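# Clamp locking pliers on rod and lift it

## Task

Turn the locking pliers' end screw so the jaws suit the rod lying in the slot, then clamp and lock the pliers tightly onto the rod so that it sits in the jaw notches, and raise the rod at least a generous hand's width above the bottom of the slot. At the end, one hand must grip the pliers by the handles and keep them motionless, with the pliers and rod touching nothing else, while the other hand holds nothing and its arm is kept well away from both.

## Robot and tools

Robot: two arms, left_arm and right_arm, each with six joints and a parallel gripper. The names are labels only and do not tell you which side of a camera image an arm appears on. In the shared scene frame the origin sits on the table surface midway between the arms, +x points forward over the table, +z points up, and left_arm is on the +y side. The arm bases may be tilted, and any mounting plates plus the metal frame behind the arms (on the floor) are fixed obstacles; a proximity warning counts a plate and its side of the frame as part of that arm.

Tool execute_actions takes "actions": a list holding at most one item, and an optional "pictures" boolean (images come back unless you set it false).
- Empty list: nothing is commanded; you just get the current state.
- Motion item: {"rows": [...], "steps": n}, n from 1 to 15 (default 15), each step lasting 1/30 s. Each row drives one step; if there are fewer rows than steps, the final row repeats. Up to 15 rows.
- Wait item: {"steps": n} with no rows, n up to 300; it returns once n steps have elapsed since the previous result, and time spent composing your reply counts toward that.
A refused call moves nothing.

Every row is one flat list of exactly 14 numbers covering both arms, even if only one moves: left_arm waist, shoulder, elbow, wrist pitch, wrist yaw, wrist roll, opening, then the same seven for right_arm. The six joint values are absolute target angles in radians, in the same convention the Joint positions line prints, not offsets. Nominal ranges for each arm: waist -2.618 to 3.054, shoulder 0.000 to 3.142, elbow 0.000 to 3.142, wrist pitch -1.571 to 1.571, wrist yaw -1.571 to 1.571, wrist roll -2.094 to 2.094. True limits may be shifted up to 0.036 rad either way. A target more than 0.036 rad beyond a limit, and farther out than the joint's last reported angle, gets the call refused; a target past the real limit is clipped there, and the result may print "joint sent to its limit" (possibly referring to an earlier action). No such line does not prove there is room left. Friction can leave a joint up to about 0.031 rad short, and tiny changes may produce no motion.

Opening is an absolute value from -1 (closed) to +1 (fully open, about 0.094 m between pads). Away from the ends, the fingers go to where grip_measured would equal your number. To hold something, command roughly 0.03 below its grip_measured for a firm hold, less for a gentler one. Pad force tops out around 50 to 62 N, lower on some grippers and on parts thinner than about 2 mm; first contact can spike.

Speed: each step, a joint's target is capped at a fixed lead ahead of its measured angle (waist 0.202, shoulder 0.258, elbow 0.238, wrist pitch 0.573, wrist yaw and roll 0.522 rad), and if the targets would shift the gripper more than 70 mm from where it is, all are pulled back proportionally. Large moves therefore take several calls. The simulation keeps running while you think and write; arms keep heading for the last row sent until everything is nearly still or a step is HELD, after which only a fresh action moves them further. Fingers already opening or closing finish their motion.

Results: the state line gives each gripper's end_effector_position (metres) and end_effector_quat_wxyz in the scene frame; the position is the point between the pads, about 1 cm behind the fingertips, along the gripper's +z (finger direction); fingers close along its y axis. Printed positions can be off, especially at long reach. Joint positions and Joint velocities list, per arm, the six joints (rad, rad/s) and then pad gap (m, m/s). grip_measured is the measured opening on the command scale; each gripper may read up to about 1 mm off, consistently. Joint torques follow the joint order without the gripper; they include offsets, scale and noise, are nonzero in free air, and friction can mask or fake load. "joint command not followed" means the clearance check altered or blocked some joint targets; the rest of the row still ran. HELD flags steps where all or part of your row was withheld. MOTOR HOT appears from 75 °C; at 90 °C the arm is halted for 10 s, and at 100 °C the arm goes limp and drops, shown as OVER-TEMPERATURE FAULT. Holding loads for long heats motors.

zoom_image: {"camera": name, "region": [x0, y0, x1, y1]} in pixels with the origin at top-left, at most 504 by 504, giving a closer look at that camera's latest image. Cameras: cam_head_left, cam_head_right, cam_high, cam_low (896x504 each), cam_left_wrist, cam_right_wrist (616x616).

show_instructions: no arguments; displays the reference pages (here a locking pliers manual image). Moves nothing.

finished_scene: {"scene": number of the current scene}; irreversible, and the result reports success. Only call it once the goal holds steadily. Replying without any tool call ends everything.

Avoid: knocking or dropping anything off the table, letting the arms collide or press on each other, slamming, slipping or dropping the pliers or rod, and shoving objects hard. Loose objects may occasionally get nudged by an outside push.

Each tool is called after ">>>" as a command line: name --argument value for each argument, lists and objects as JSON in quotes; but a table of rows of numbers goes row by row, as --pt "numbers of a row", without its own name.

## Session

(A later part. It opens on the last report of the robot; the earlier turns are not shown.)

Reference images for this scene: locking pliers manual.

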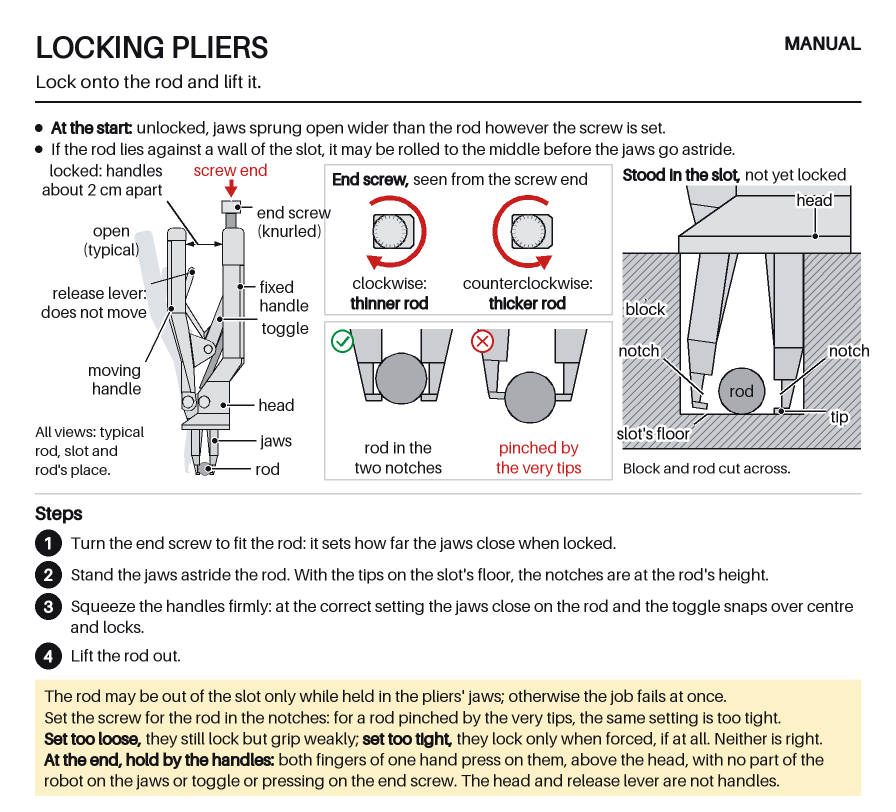

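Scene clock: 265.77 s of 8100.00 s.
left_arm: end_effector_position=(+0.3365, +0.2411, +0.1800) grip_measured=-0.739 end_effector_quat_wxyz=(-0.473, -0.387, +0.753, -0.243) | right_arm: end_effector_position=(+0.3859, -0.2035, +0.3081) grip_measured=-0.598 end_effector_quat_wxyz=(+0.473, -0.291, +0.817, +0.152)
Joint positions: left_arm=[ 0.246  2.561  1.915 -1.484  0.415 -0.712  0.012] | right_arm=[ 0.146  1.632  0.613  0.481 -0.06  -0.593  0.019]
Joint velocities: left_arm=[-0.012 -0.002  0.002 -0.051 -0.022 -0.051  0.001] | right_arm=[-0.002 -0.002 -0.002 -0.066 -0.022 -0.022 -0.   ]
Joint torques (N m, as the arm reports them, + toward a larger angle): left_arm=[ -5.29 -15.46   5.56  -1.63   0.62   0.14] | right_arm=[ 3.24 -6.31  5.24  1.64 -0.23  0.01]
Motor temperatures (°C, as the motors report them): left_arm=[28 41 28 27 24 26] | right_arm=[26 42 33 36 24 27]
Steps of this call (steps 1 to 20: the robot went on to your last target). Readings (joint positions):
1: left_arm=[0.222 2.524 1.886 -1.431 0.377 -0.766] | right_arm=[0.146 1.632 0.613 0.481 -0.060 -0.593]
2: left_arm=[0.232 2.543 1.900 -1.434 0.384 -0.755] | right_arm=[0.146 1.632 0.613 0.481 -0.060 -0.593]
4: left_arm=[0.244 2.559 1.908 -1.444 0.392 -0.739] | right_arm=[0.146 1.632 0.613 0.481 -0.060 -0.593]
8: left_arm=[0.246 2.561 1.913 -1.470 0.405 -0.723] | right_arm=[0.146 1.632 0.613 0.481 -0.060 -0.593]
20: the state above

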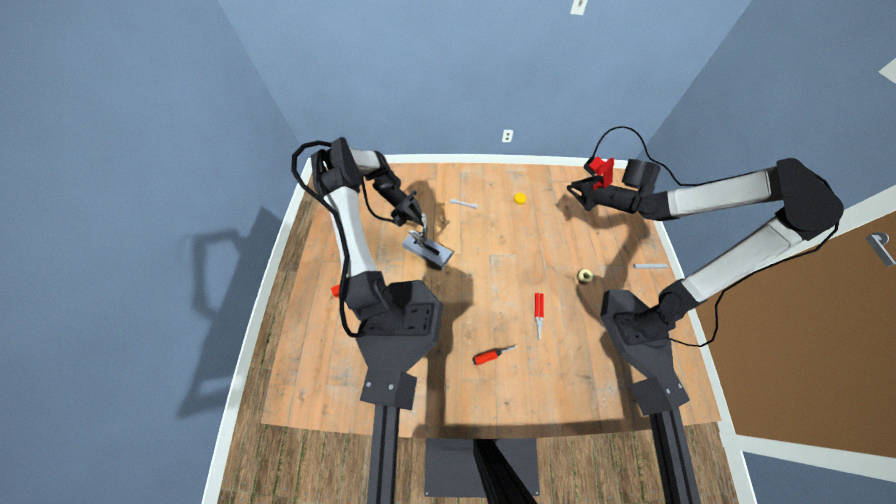

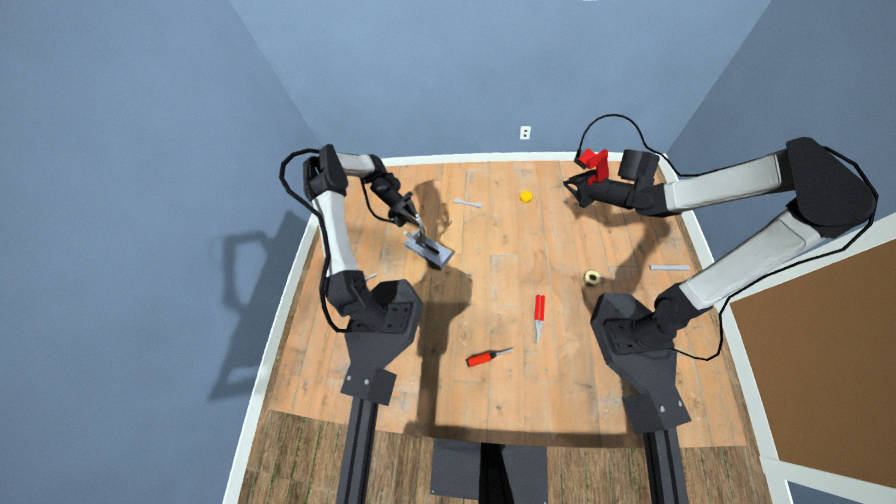

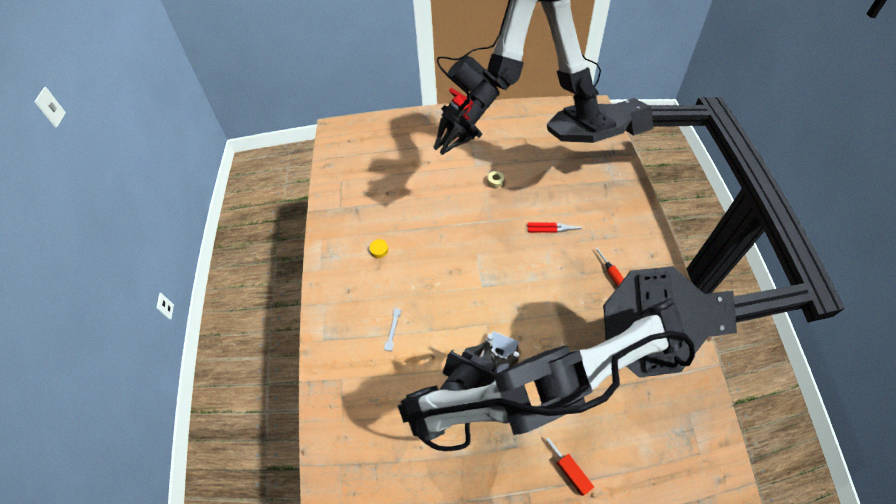

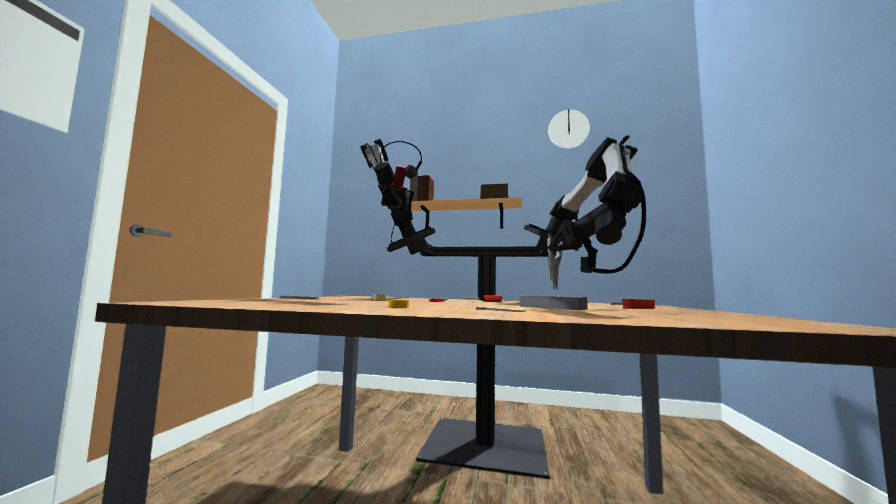

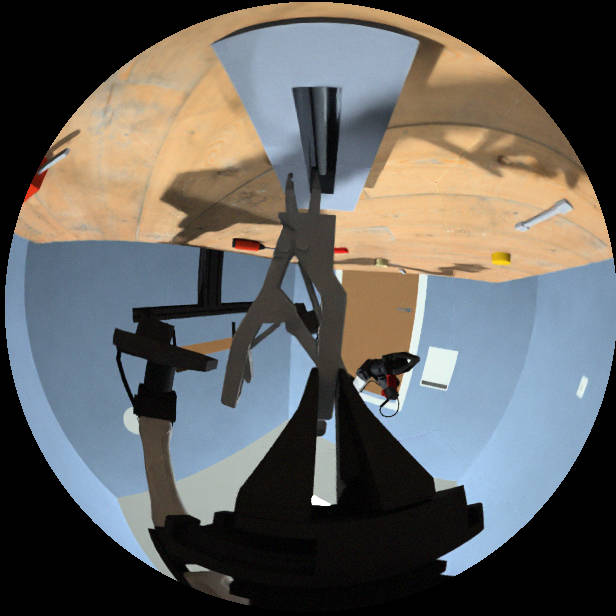

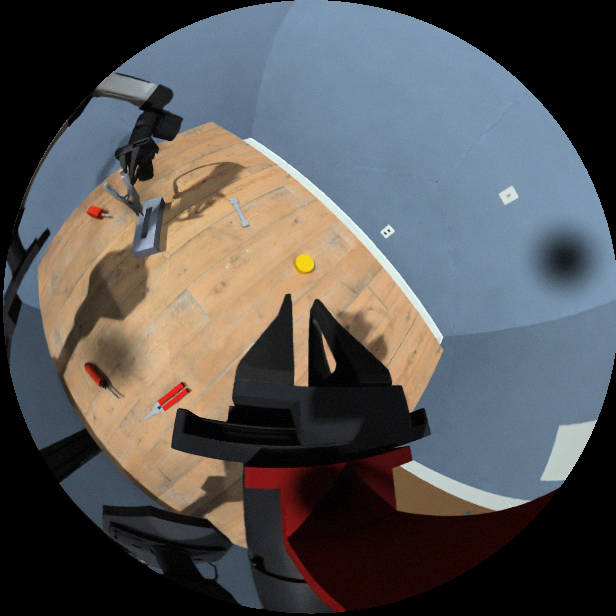

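>>> execute_actions --actions '[{"rows":[[0.236,2.575,1.948,-1.528,0.442,-0.718,-0.77,0.15,1.64,0.6,0.455,-0.05,-0.6,-0.6],[0.23,2.585,1.964,-1.535,0.445,-0.724,-0.77,0.15,1.64,0.6,0.455,-0.05,-0.6,-0.6],[0.224,2.595,1.98,-1.54,0.447,-0.73,-0.77,0.15,1.64,0.6,0.455,-0.05,-0.6,-0.6],[0.218,2.606,1.997,-1.543,0.449,-0.735,-0.77,0.15,1.64,0.6,0.455,-0.05,-0.6,-0.6]],"steps":15}]'

>>> zoom_image --camera "cam_left_wrist" --region '[220, 80, 420, 280]'

>>> zoom_image --camera "cam_low" --region '[490, 190, 660, 320]'

Scene clock: 285.13 s of 8100.00 s.
left_arm: end_effector_position=(+0.3471, +0.2346, +0.1817) grip_measured=-0.739 end_effector_quat_wxyz=(-0.470, -0.385, +0.756, -0.245) | right_arm: end_effector_position=(+0.3859, -0.2035, +0.3081) grip_measured=-0.598 end_effector_quat_wxyz=(+0.473, -0.291, +0.817, +0.152)
Joint positions: left_arm=[ 0.227  2.591  1.981 -1.507  0.424 -0.725  0.012] | right_arm=[ 0.146  1.632  0.613  0.481 -0.06  -0.593  0.019]
Joint velocities: left_arm=[ 0.017 -0.012 -0.002 -0.066 -0.066 -0.037  0.   ] | right_arm=[-0.017 -0.012  0.007 -0.022  0.051  0.007 -0.001]
Joint torques (N m, as the arm reports them, + toward a larger angle): left_arm=[ -5.89 -14.33   5.72  -1.6    0.62   0.  ] | right_arm=[ 3.18 -6.16  5.2   1.67 -0.27 -0.01]
Motor temperatures (°C, as the motors report them): left_arm=[28 44 28 29 25 26] | right_arm=[26 42 33 36 24 27]
Steps of this call (steps 1 to 15: the robot went on to your last target; steps 16 to 566: nothing new was sent; steps 567 to 581: all 15 steps of this action). Readings (joint positions):
567: left_arm=[0.246 2.562 1.918 -1.487 0.415 -0.712] | right_arm=[0.146 1.632 0.613 0.481 -0.060 -0.593]
568: left_arm=[0.246 2.565 1.926 -1.492 0.416 -0.712] | right_arm=[0.146 1.632 0.613 0.481 -0.060 -0.593]
570: left_arm=[0.244 2.575 1.953 -1.501 0.417 -0.716] | right_arm=[0.146 1.632 0.613 0.481 -0.060 -0.593]
574: left_arm=[0.232 2.588 1.981 -1.502 0.421 -0.721] | right_arm=[0.146 1.632 0.613 0.481 -0.060 -0.593]
581: the state above

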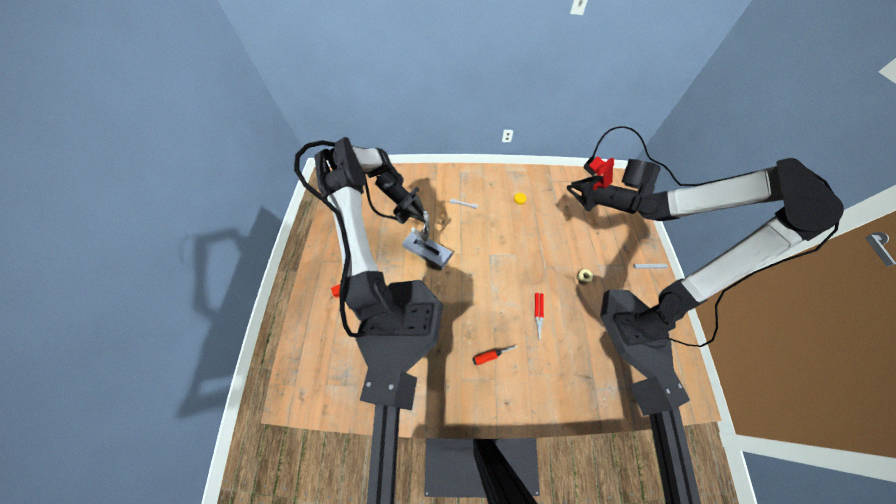

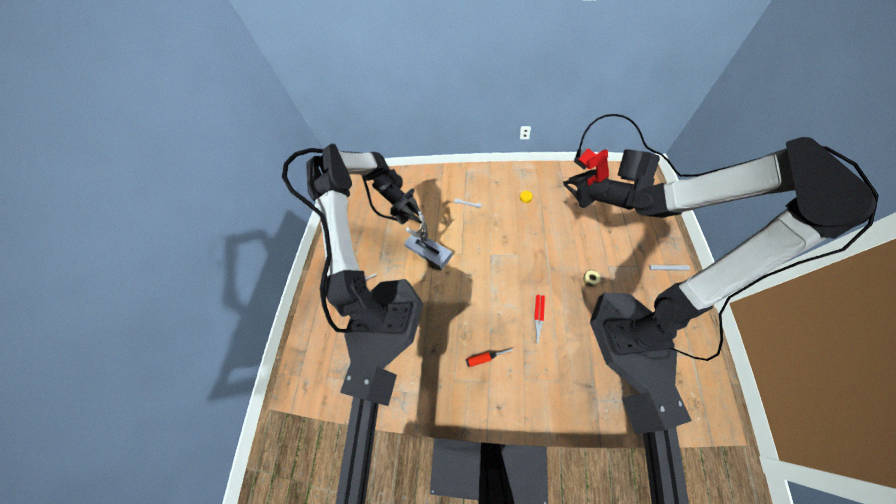

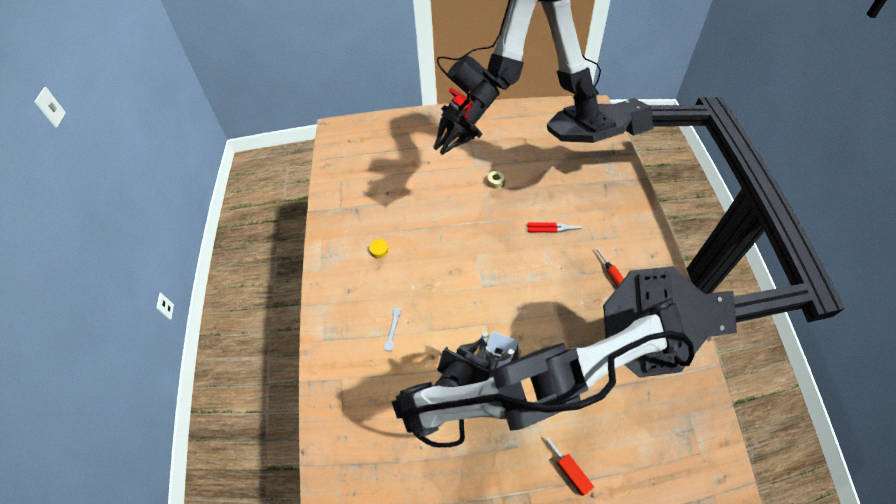

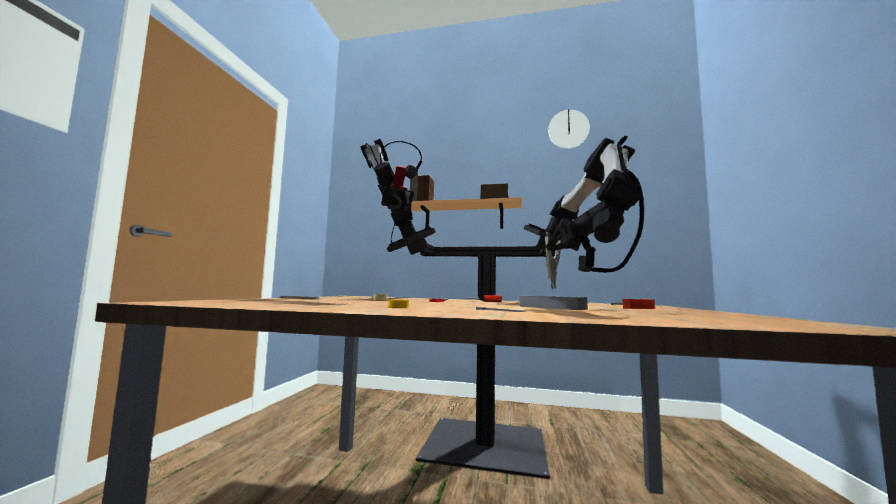

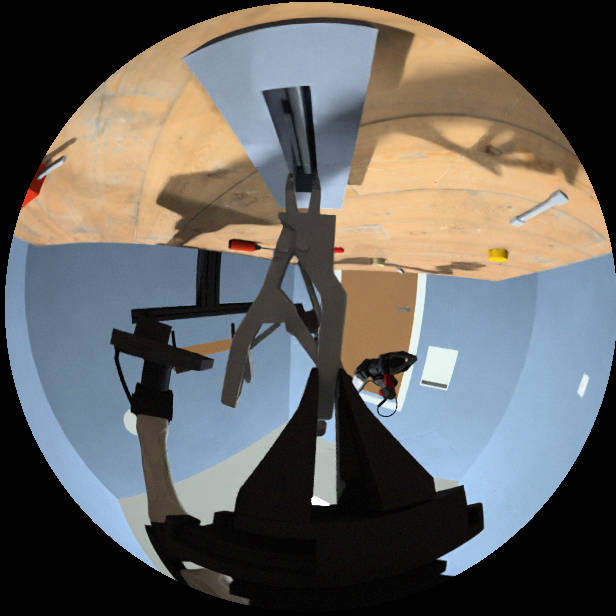

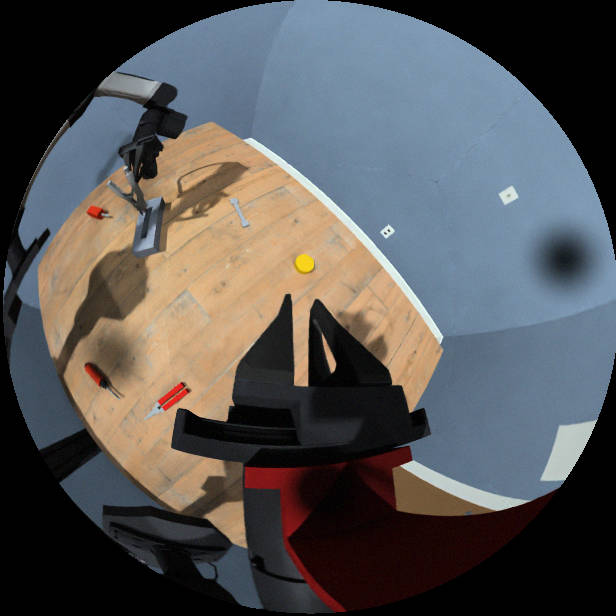

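Region (220, 80, 420, 280) of cam_left_wrist's 616x616 image, scaled by 2.520, with more detail than that image has.

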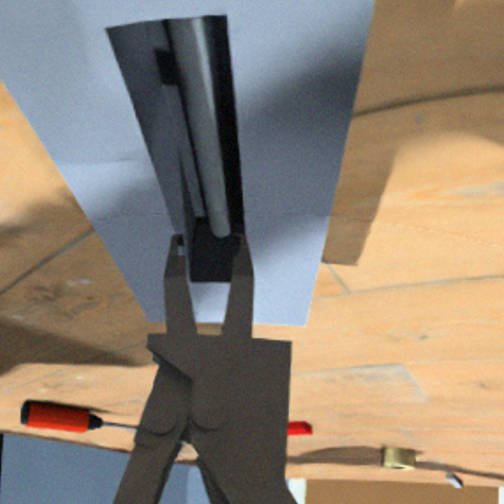

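Region (490, 190, 660, 320) of cam_low's 896x504 image, scaled by 2.965, with more detail than that image has; it fills the top 385 rows of this view, and the rest is white.

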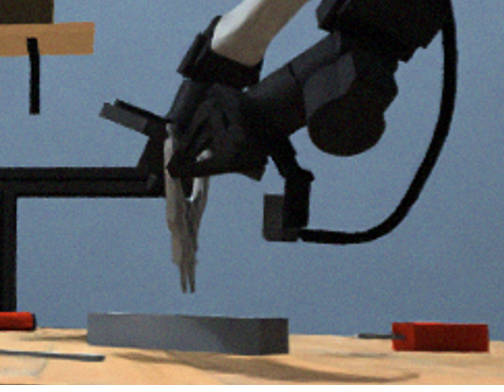

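>>> execute_actions --actions '[{"rows":[[0.235,2.614,1.999,-1.52,0.435,-0.72,-0.77,0.15,1.64,0.6,0.455,-0.05,-0.6,-0.6],[0.242,2.622,2.002,-1.51,0.43,-0.714,-0.77,0.15,1.64,0.6,0.455,-0.05,-0.6,-0.6],[0.249,2.63,2.005,-1.505,0.425,-0.708,-0.77,0.15,1.64,0.6,0.455,-0.05,-0.6,-0.6],[0.255,2.638,2.008,-1.5,0.42,-0.703,-0.77,0.15,1.64,0.6,0.455,-0.05,-0.6,-0.6]],"steps":15}]'

>>> zoom_image --camera "cam_left_wrist" --region '[220, 80, 420, 280]'

>>> zoom_image --camera "cam_low" --region '[490, 190, 660, 320]'

Scene clock: 297.90 s of 8100.00 s.
left_arm: end_effector_position=(+0.3444, +0.2371, +0.1650) grip_measured=-0.739 end_effector_quat_wxyz=(-0.470, -0.385, +0.755, -0.244) | right_arm: end_effector_position=(+0.3859, -0.2035, +0.3081) grip_measured=-0.598 end_effector_quat_wxyz=(+0.473, -0.291, +0.817, +0.152)
Joint positions: left_arm=[ 0.246  2.628  1.991 -1.489  0.413 -0.708  0.012] | right_arm=[ 0.146  1.632  0.613  0.481 -0.06  -0.593  0.019]
Joint velocities: left_arm=[ 0.012  0.012  0.012  0.051 -0.007 -0.022 -0.   ] | right_arm=[-0.002  0.012 -0.002 -0.051 -0.066  0.11   0.   ]
Joint torques (N m, as the arm reports them, + toward a larger angle): left_arm=[ -4.62 -14.82   5.63  -1.38   0.44   0.13] | right_arm=[ 3.06 -6.23  5.13  1.67 -0.21  0.01]
Motor temperatures (°C, as the motors report them): left_arm=[29 44 28 29 25 26] | right_arm=[26 42 33 36 24 27]
Steps of this call (steps 1 to 15: the robot went on to your last target; steps 16 to 368: nothing new was sent; steps 369 to 383: all 15 steps of this action). Readings (joint positions):
369: left_arm=[0.227 2.591 1.981 -1.508 0.425 -0.726] | right_arm=[0.146 1.632 0.613 0.481 -0.060 -0.593]
370: left_arm=[0.227 2.593 1.981 -1.507 0.424 -0.725] | right_arm=[0.146 1.632 0.613 0.481 -0.060 -0.593]
372: left_arm=[0.229 2.603 1.987 -1.505 0.424 -0.720] | right_arm=[0.146 1.632 0.613 0.481 -0.060 -0.593]
376: left_arm=[0.241 2.624 1.991 -1.493 0.417 -0.712] | right_arm=[0.146 1.632 0.613 0.481 -0.060 -0.593]
383: the state above

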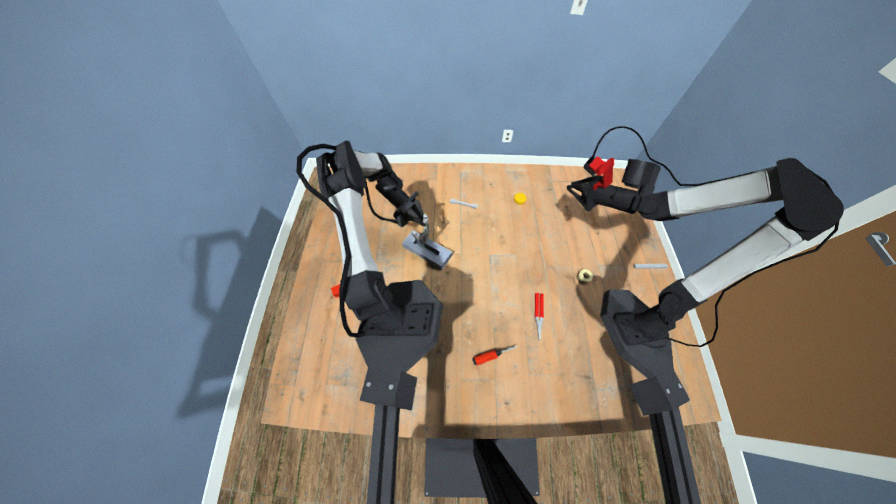

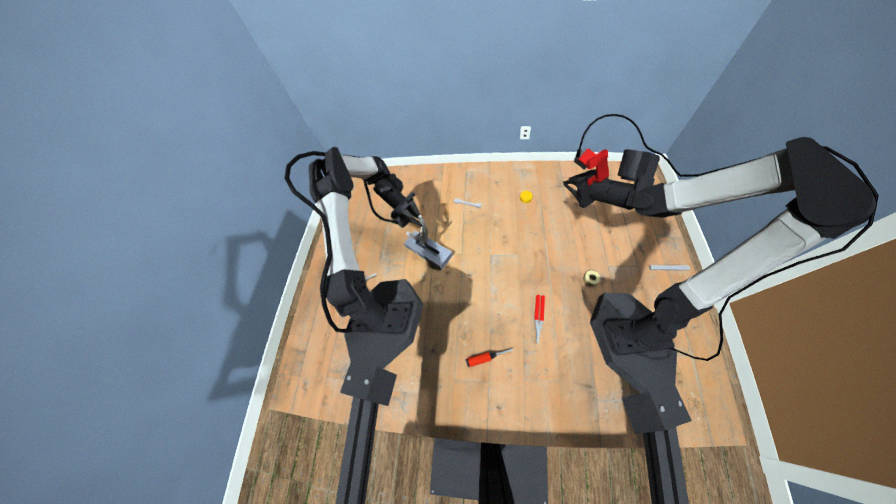

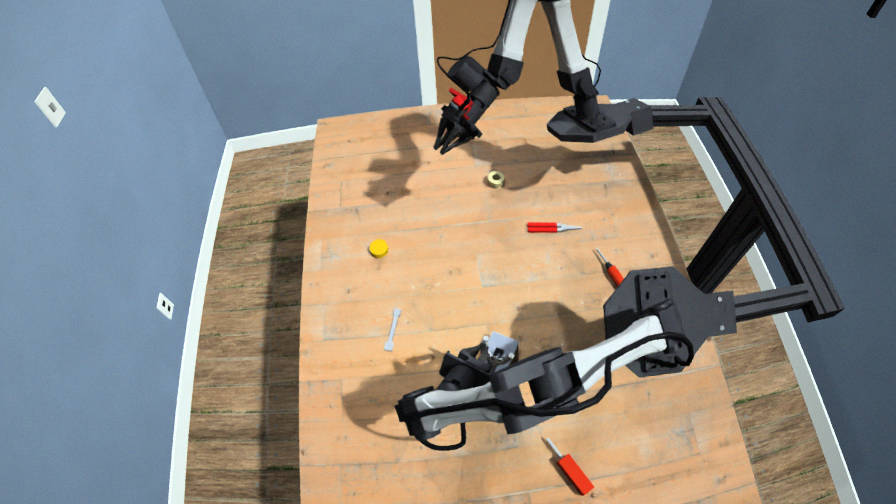

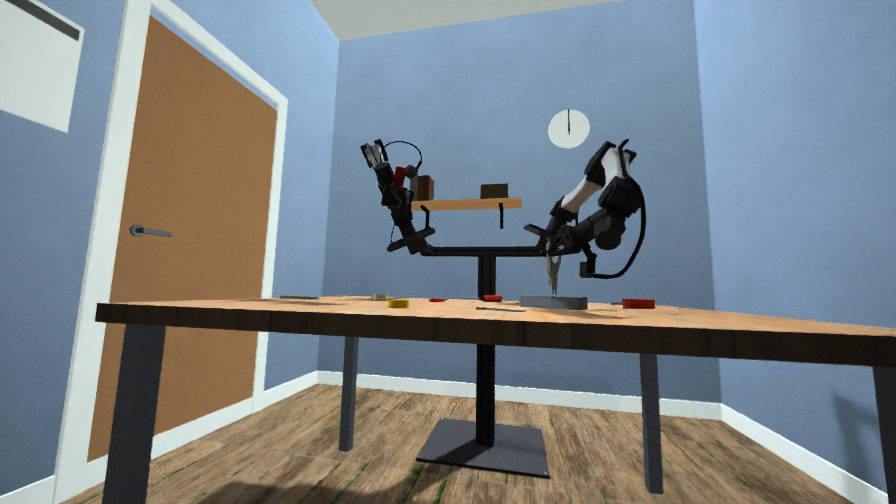

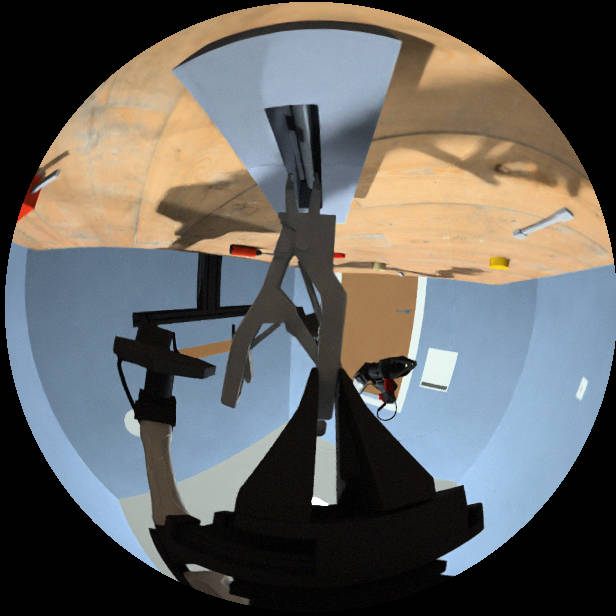

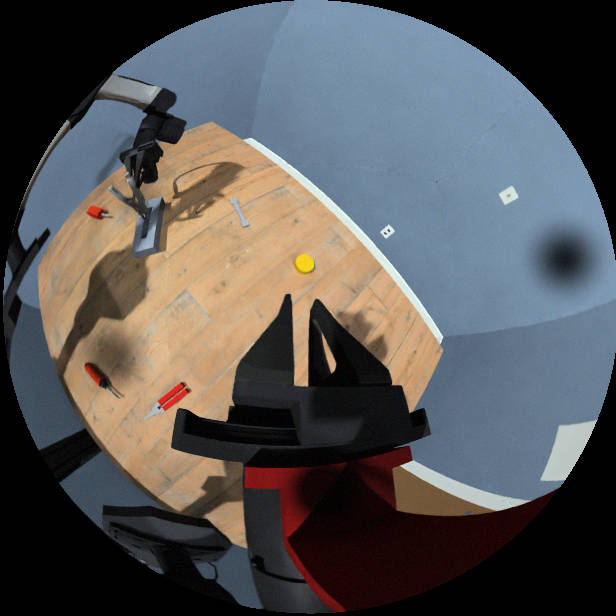

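Region (220, 80, 420, 280) of cam_left_wrist's 616x616 image, scaled by 2.520, with more detail than that image has.

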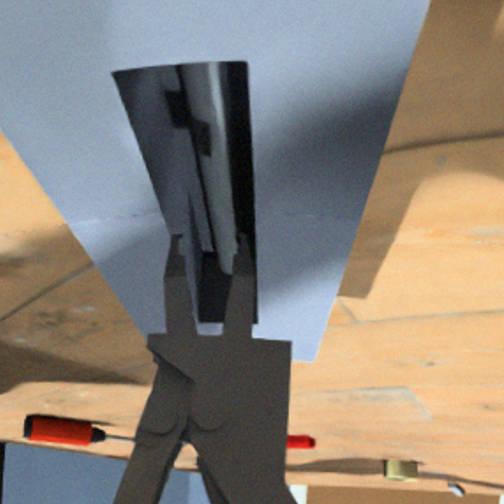

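Region (490, 190, 660, 320) of cam_low's 896x504 image, scaled by 2.965, with more detail than that image has; it fills the top 385 rows of this view, and the rest is white.

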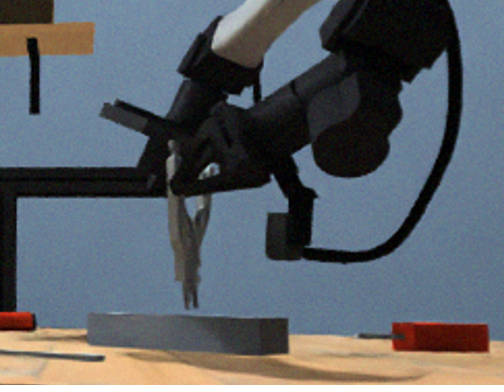

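>>> execute_actions --actions '[{"rows":[[0.257,2.645,2.013,-1.5,0.42,-0.701,-0.77,0.15,1.64,0.6,0.455,-0.05,-0.6,-0.6],[0.259,2.652,2.018,-1.498,0.42,-0.7,-0.77,0.15,1.64,0.6,0.455,-0.05,-0.6,-0.6],[0.261,2.658,2.023,-1.496,0.418,-0.698,-0.77,0.15,1.64,0.6,0.455,-0.05,-0.6,-0.6],[0.262,2.664,2.028,-1.495,0.417,-0.696,-0.77,0.15,1.64,0.6,0.455,-0.05,-0.6,-0.6]],"steps":15}]'

>>> zoom_image --camera "cam_left_wrist" --region '[220, 80, 420, 280]'

Scene clock: 303.83 s of 8100.00 s.
left_arm: end_effector_position=(+0.3470, +0.2358, +0.1593) grip_measured=-0.739 end_effector_quat_wxyz=(-0.467, -0.383, +0.758, -0.247) | right_arm: end_effector_position=(+0.3859, -0.2035, +0.3081) grip_measured=-0.598 end_effector_quat_wxyz=(+0.473, -0.291, +0.817, +0.152)
Joint positions: left_arm=[ 0.247  2.648  2.011 -1.483  0.412 -0.701  0.012] | right_arm=[ 0.146  1.632  0.613  0.481 -0.06  -0.593  0.019]
Joint velocities: left_arm=[-0.002  0.007 -0.007 -0.081 -0.037 -0.022 -0.   ] | right_arm=[-0.002 -0.002 -0.002 -0.051 -0.11  -0.022  0.   ]
Joint torques (N m, as the arm reports them, + toward a larger angle): left_arm=[ -4.07 -14.32   5.66  -1.38   0.44   0.14] | right_arm=[ 3.21 -6.21  5.29  1.62 -0.26  0.  ]
Motor temperatures (°C, as the motors report them): left_arm=[29 45 28 29 25 26] | right_arm=[26 42 33 36 24 27]
Steps of this call (steps 1 to 15: the robot went on to your last target; steps 16 to 163: nothing new was sent; steps 164 to 178: all 15 steps of this action). Readings (joint positions):
164: left_arm=[0.246 2.628 1.991 -1.489 0.413 -0.707] | right_arm=[0.146 1.632 0.613 0.481 -0.060 -0.593]
165: left_arm=[0.246 2.630 1.993 -1.489 0.413 -0.706] | right_arm=[0.146 1.632 0.613 0.481 -0.060 -0.593]
167: left_arm=[0.246 2.636 2.003 -1.488 0.412 -0.704] | right_arm=[0.146 1.632 0.613 0.481 -0.060 -0.593]
171: left_arm=[0.246 2.647 2.011 -1.483 0.412 -0.701] | right_arm=[0.146 1.632 0.613 0.481 -0.060 -0.593]
178: the state above

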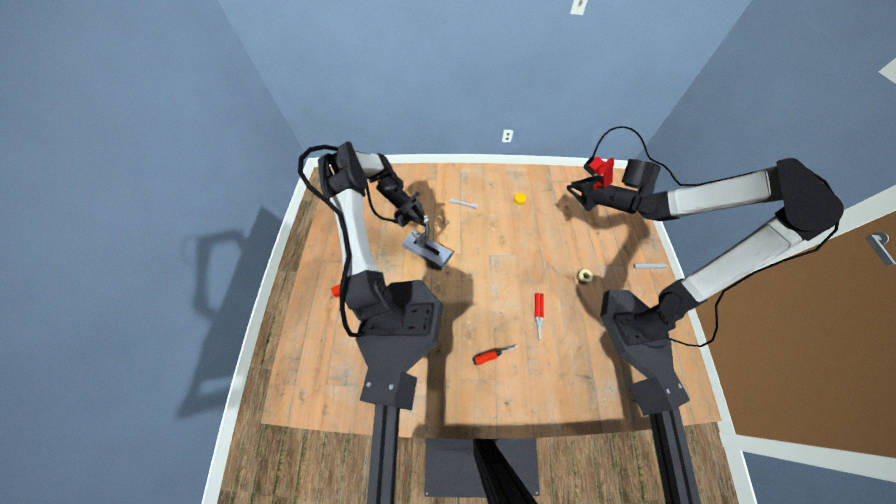

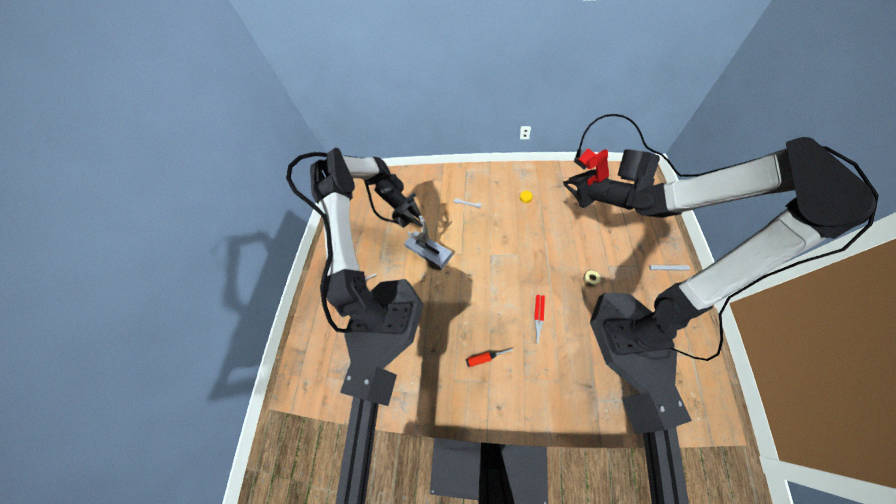

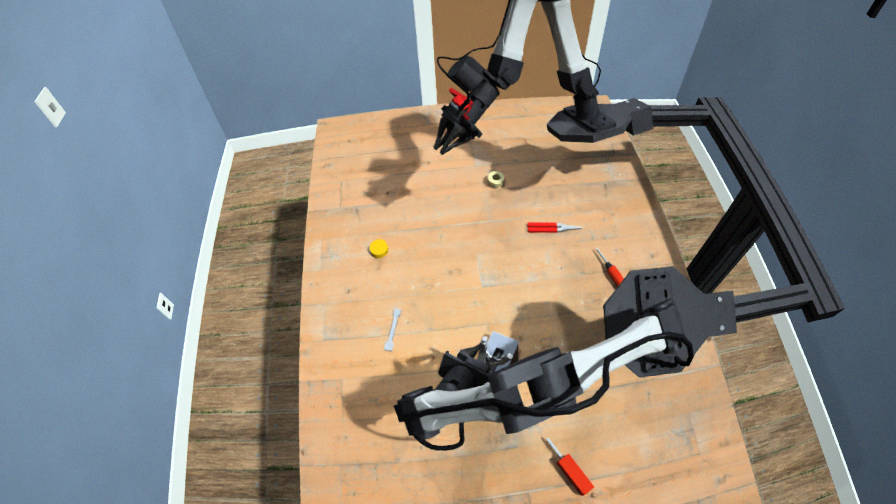

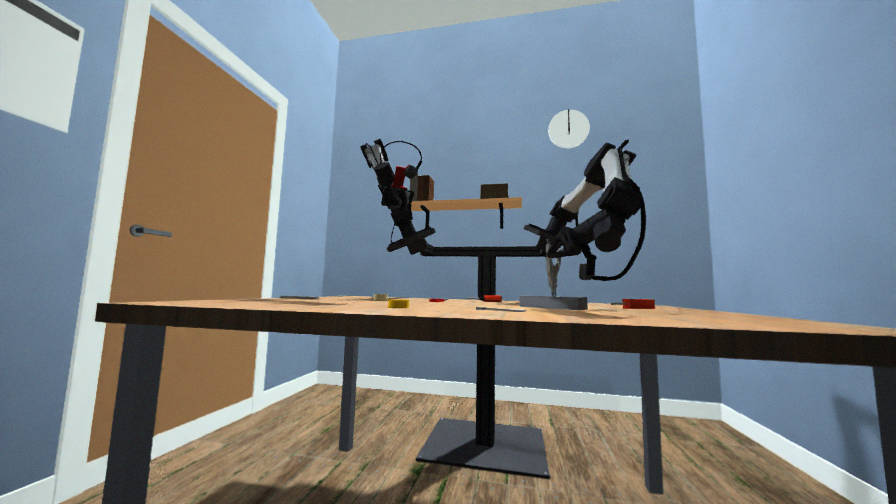

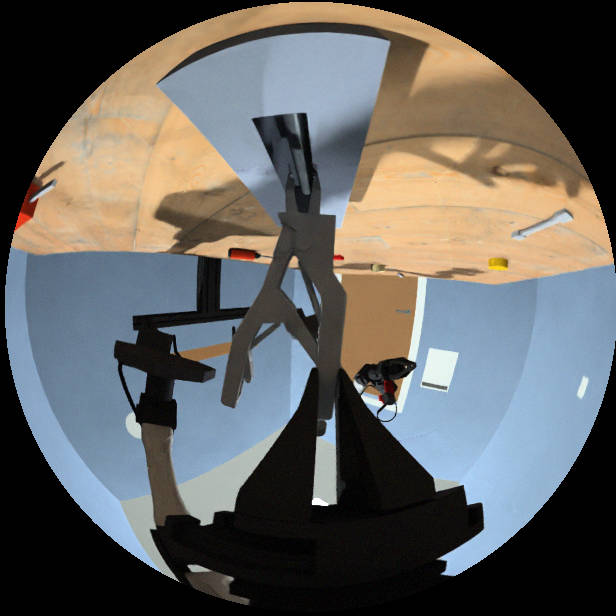

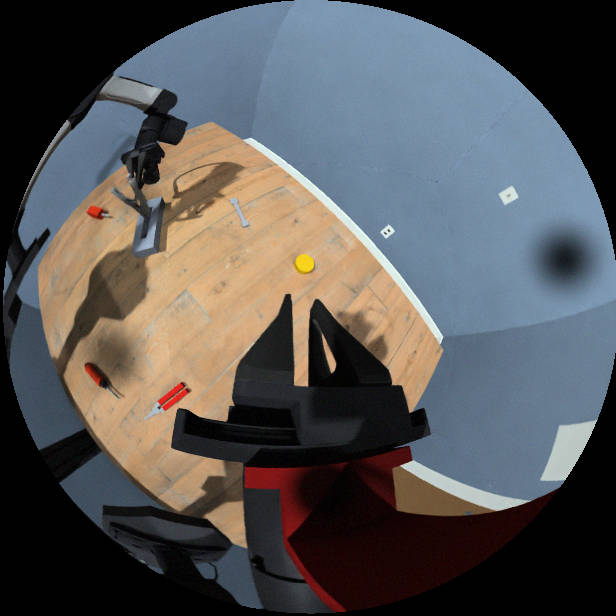

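Region (220, 80, 420, 280) of cam_left_wrist's 616x616 image, scaled by 2.520, with more detail than that image has.

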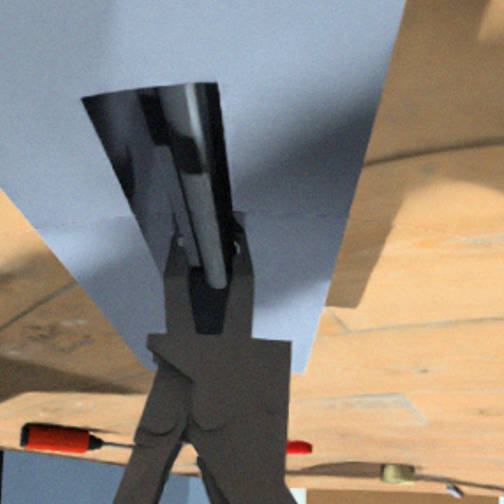

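>>> execute_actions --actions '[{"rows":[[0.262,2.664,2.028,-1.527,0.417,-0.722,-0.77,0.15,1.64,0.6,0.455,-0.05,-0.6,-0.6],[0.262,2.664,2.028,-1.527,0.417,-0.722,-0.77,0.15,1.64,0.6,0.455,-0.05,-0.6,-0.6],[0.262,2.664,2.028,-1.527,0.417,-0.722,-0.77,0.15,1.64,0.6,0.455,-0.05,-0.6,-0.6],[0.262,2.664,2.028,-1.527,0.417,-0.722,-0.77,0.15,1.64,0.6,0.455,-0.05,-0.6,-0.6],[0.267,2.664,2.028,-1.527,0.417,-0.722,-0.77,0.15,1.64,0.6,0.455,-0.05,-0.6,-0.6]],"steps":15}]'

>>> zoom_image --camera "cam_left_wrist" --region '[220, 80, 420, 280]'

Scene clock: 313.73 s of 8100.00 s.
left_arm: end_effector_position=(+0.3454, +0.2393, +0.1590) grip_measured=-0.739 end_effector_quat_wxyz=(-0.472, -0.390, +0.753, -0.242) | right_arm: end_effector_position=(+0.3859, -0.2035, +0.3081) grip_measured=-0.598 end_effector_quat_wxyz=(+0.473, -0.291, +0.817, +0.152)
Joint positions: left_arm=[ 0.256  2.648  2.011 -1.491  0.41  -0.712  0.012] | right_arm=[ 0.146  1.632  0.613  0.481 -0.06  -0.593  0.019]
Joint velocities: left_arm=[ 0.012 -0.007 -0.007  0.022 -0.007  0.022  0.   ] | right_arm=[-0.002 -0.002 -0.022 -0.051 -0.066 -0.037  0.001]
Joint torques (N m, as the arm reports them, + toward a larger angle): left_arm=[ -4.35 -14.3    5.61  -1.66   0.44   0.  ] | right_arm=[ 3.1  -6.36  5.26  1.61 -0.26  0.  ]
Motor temperatures (°C, as the motors report them): left_arm=[28 45 28 29 25 26] | right_arm=[26 42 33 36 24 27]
Steps of this call (steps 1 to 15: the robot went on to your last target; steps 16 to 282: nothing new was sent; steps 283 to 297: all 15 steps of this action). Readings (joint positions):
283: left_arm=[0.247 2.648 2.011 -1.484 0.412 -0.703] | right_arm=[0.146 1.632 0.613 0.481 -0.060 -0.593]
284: left_arm=[0.247 2.648 2.011 -1.486 0.411 -0.705] | right_arm=[0.146 1.632 0.613 0.481 -0.060 -0.593]
286: left_arm=[0.247 2.648 2.011 -1.488 0.411 -0.708] | right_arm=[0.146 1.632 0.613 0.481 -0.060 -0.593]
290: left_arm=[0.251 2.648 2.011 -1.491 0.411 -0.711] | right_arm=[0.146 1.632 0.613 0.481 -0.060 -0.593]
297: the state above

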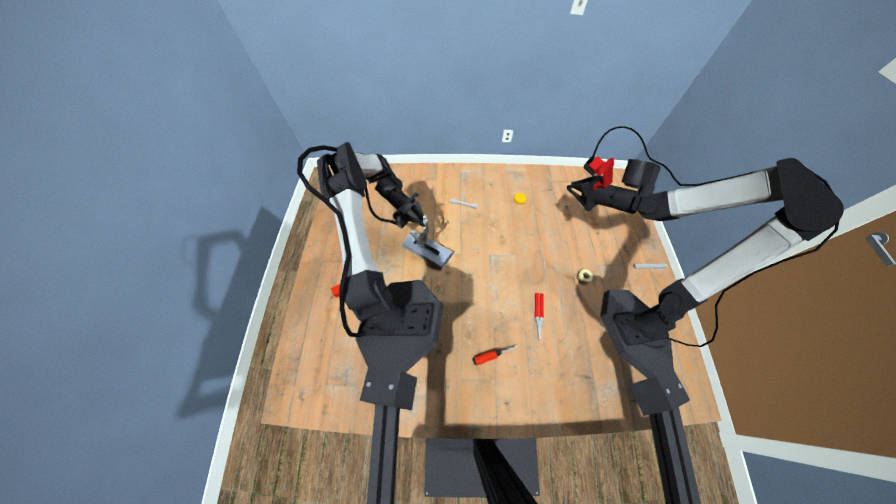

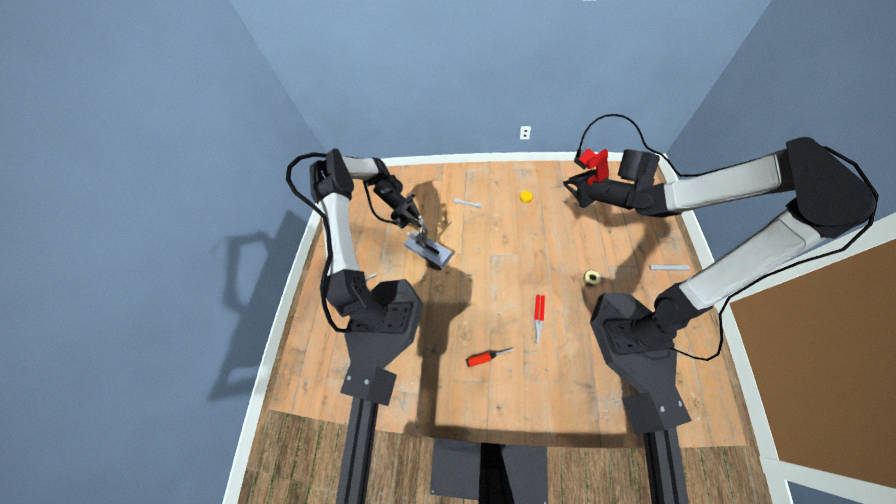

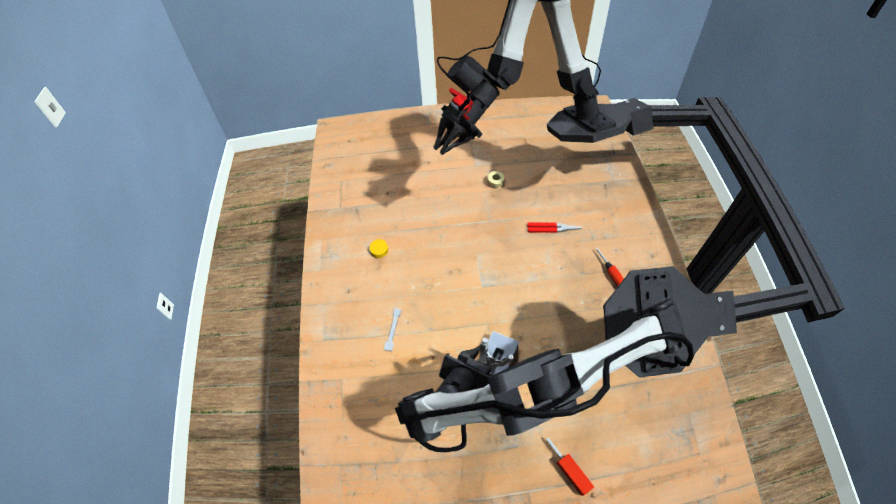

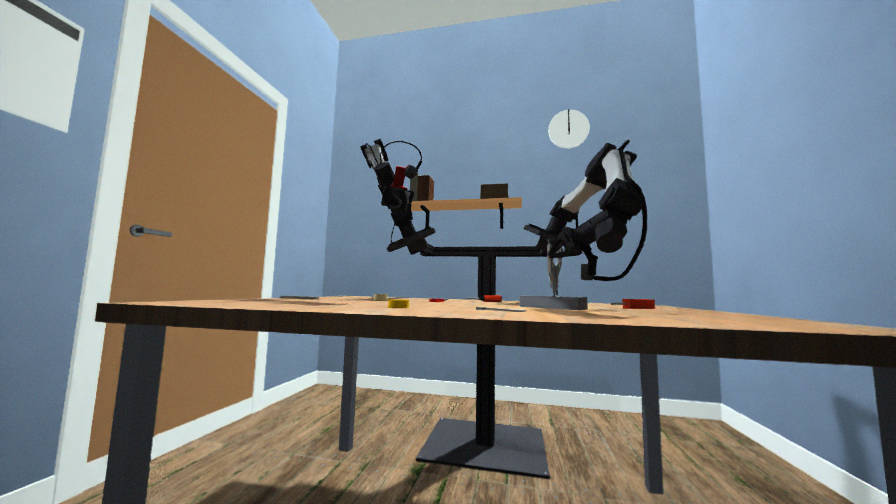

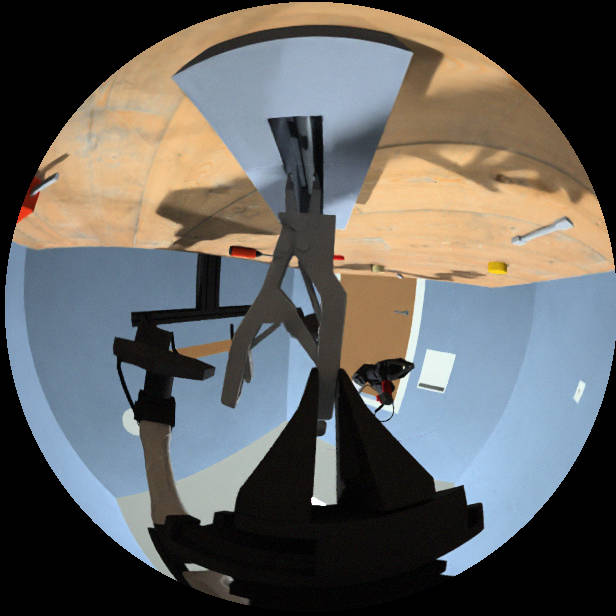

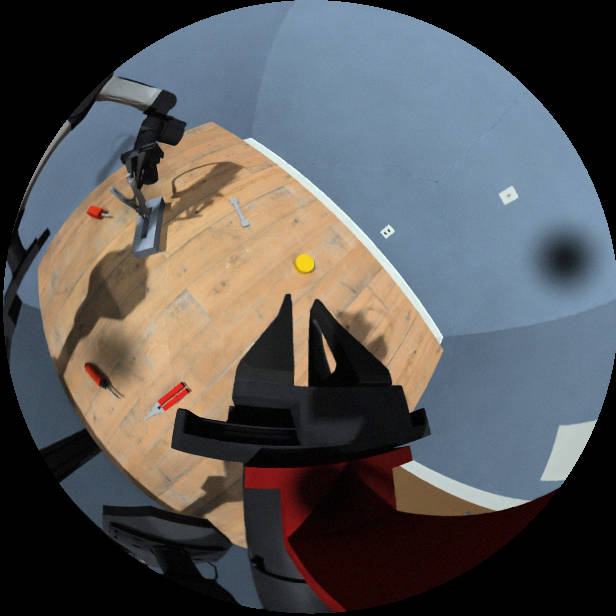

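Region (220, 80, 420, 280) of cam_left_wrist's 616x616 image, scaled by 2.520, with more detail than that image has.

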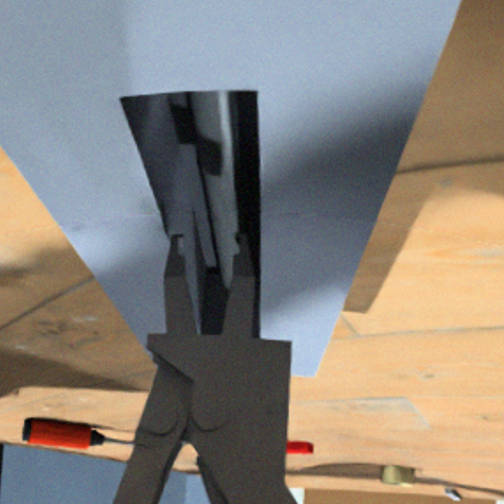

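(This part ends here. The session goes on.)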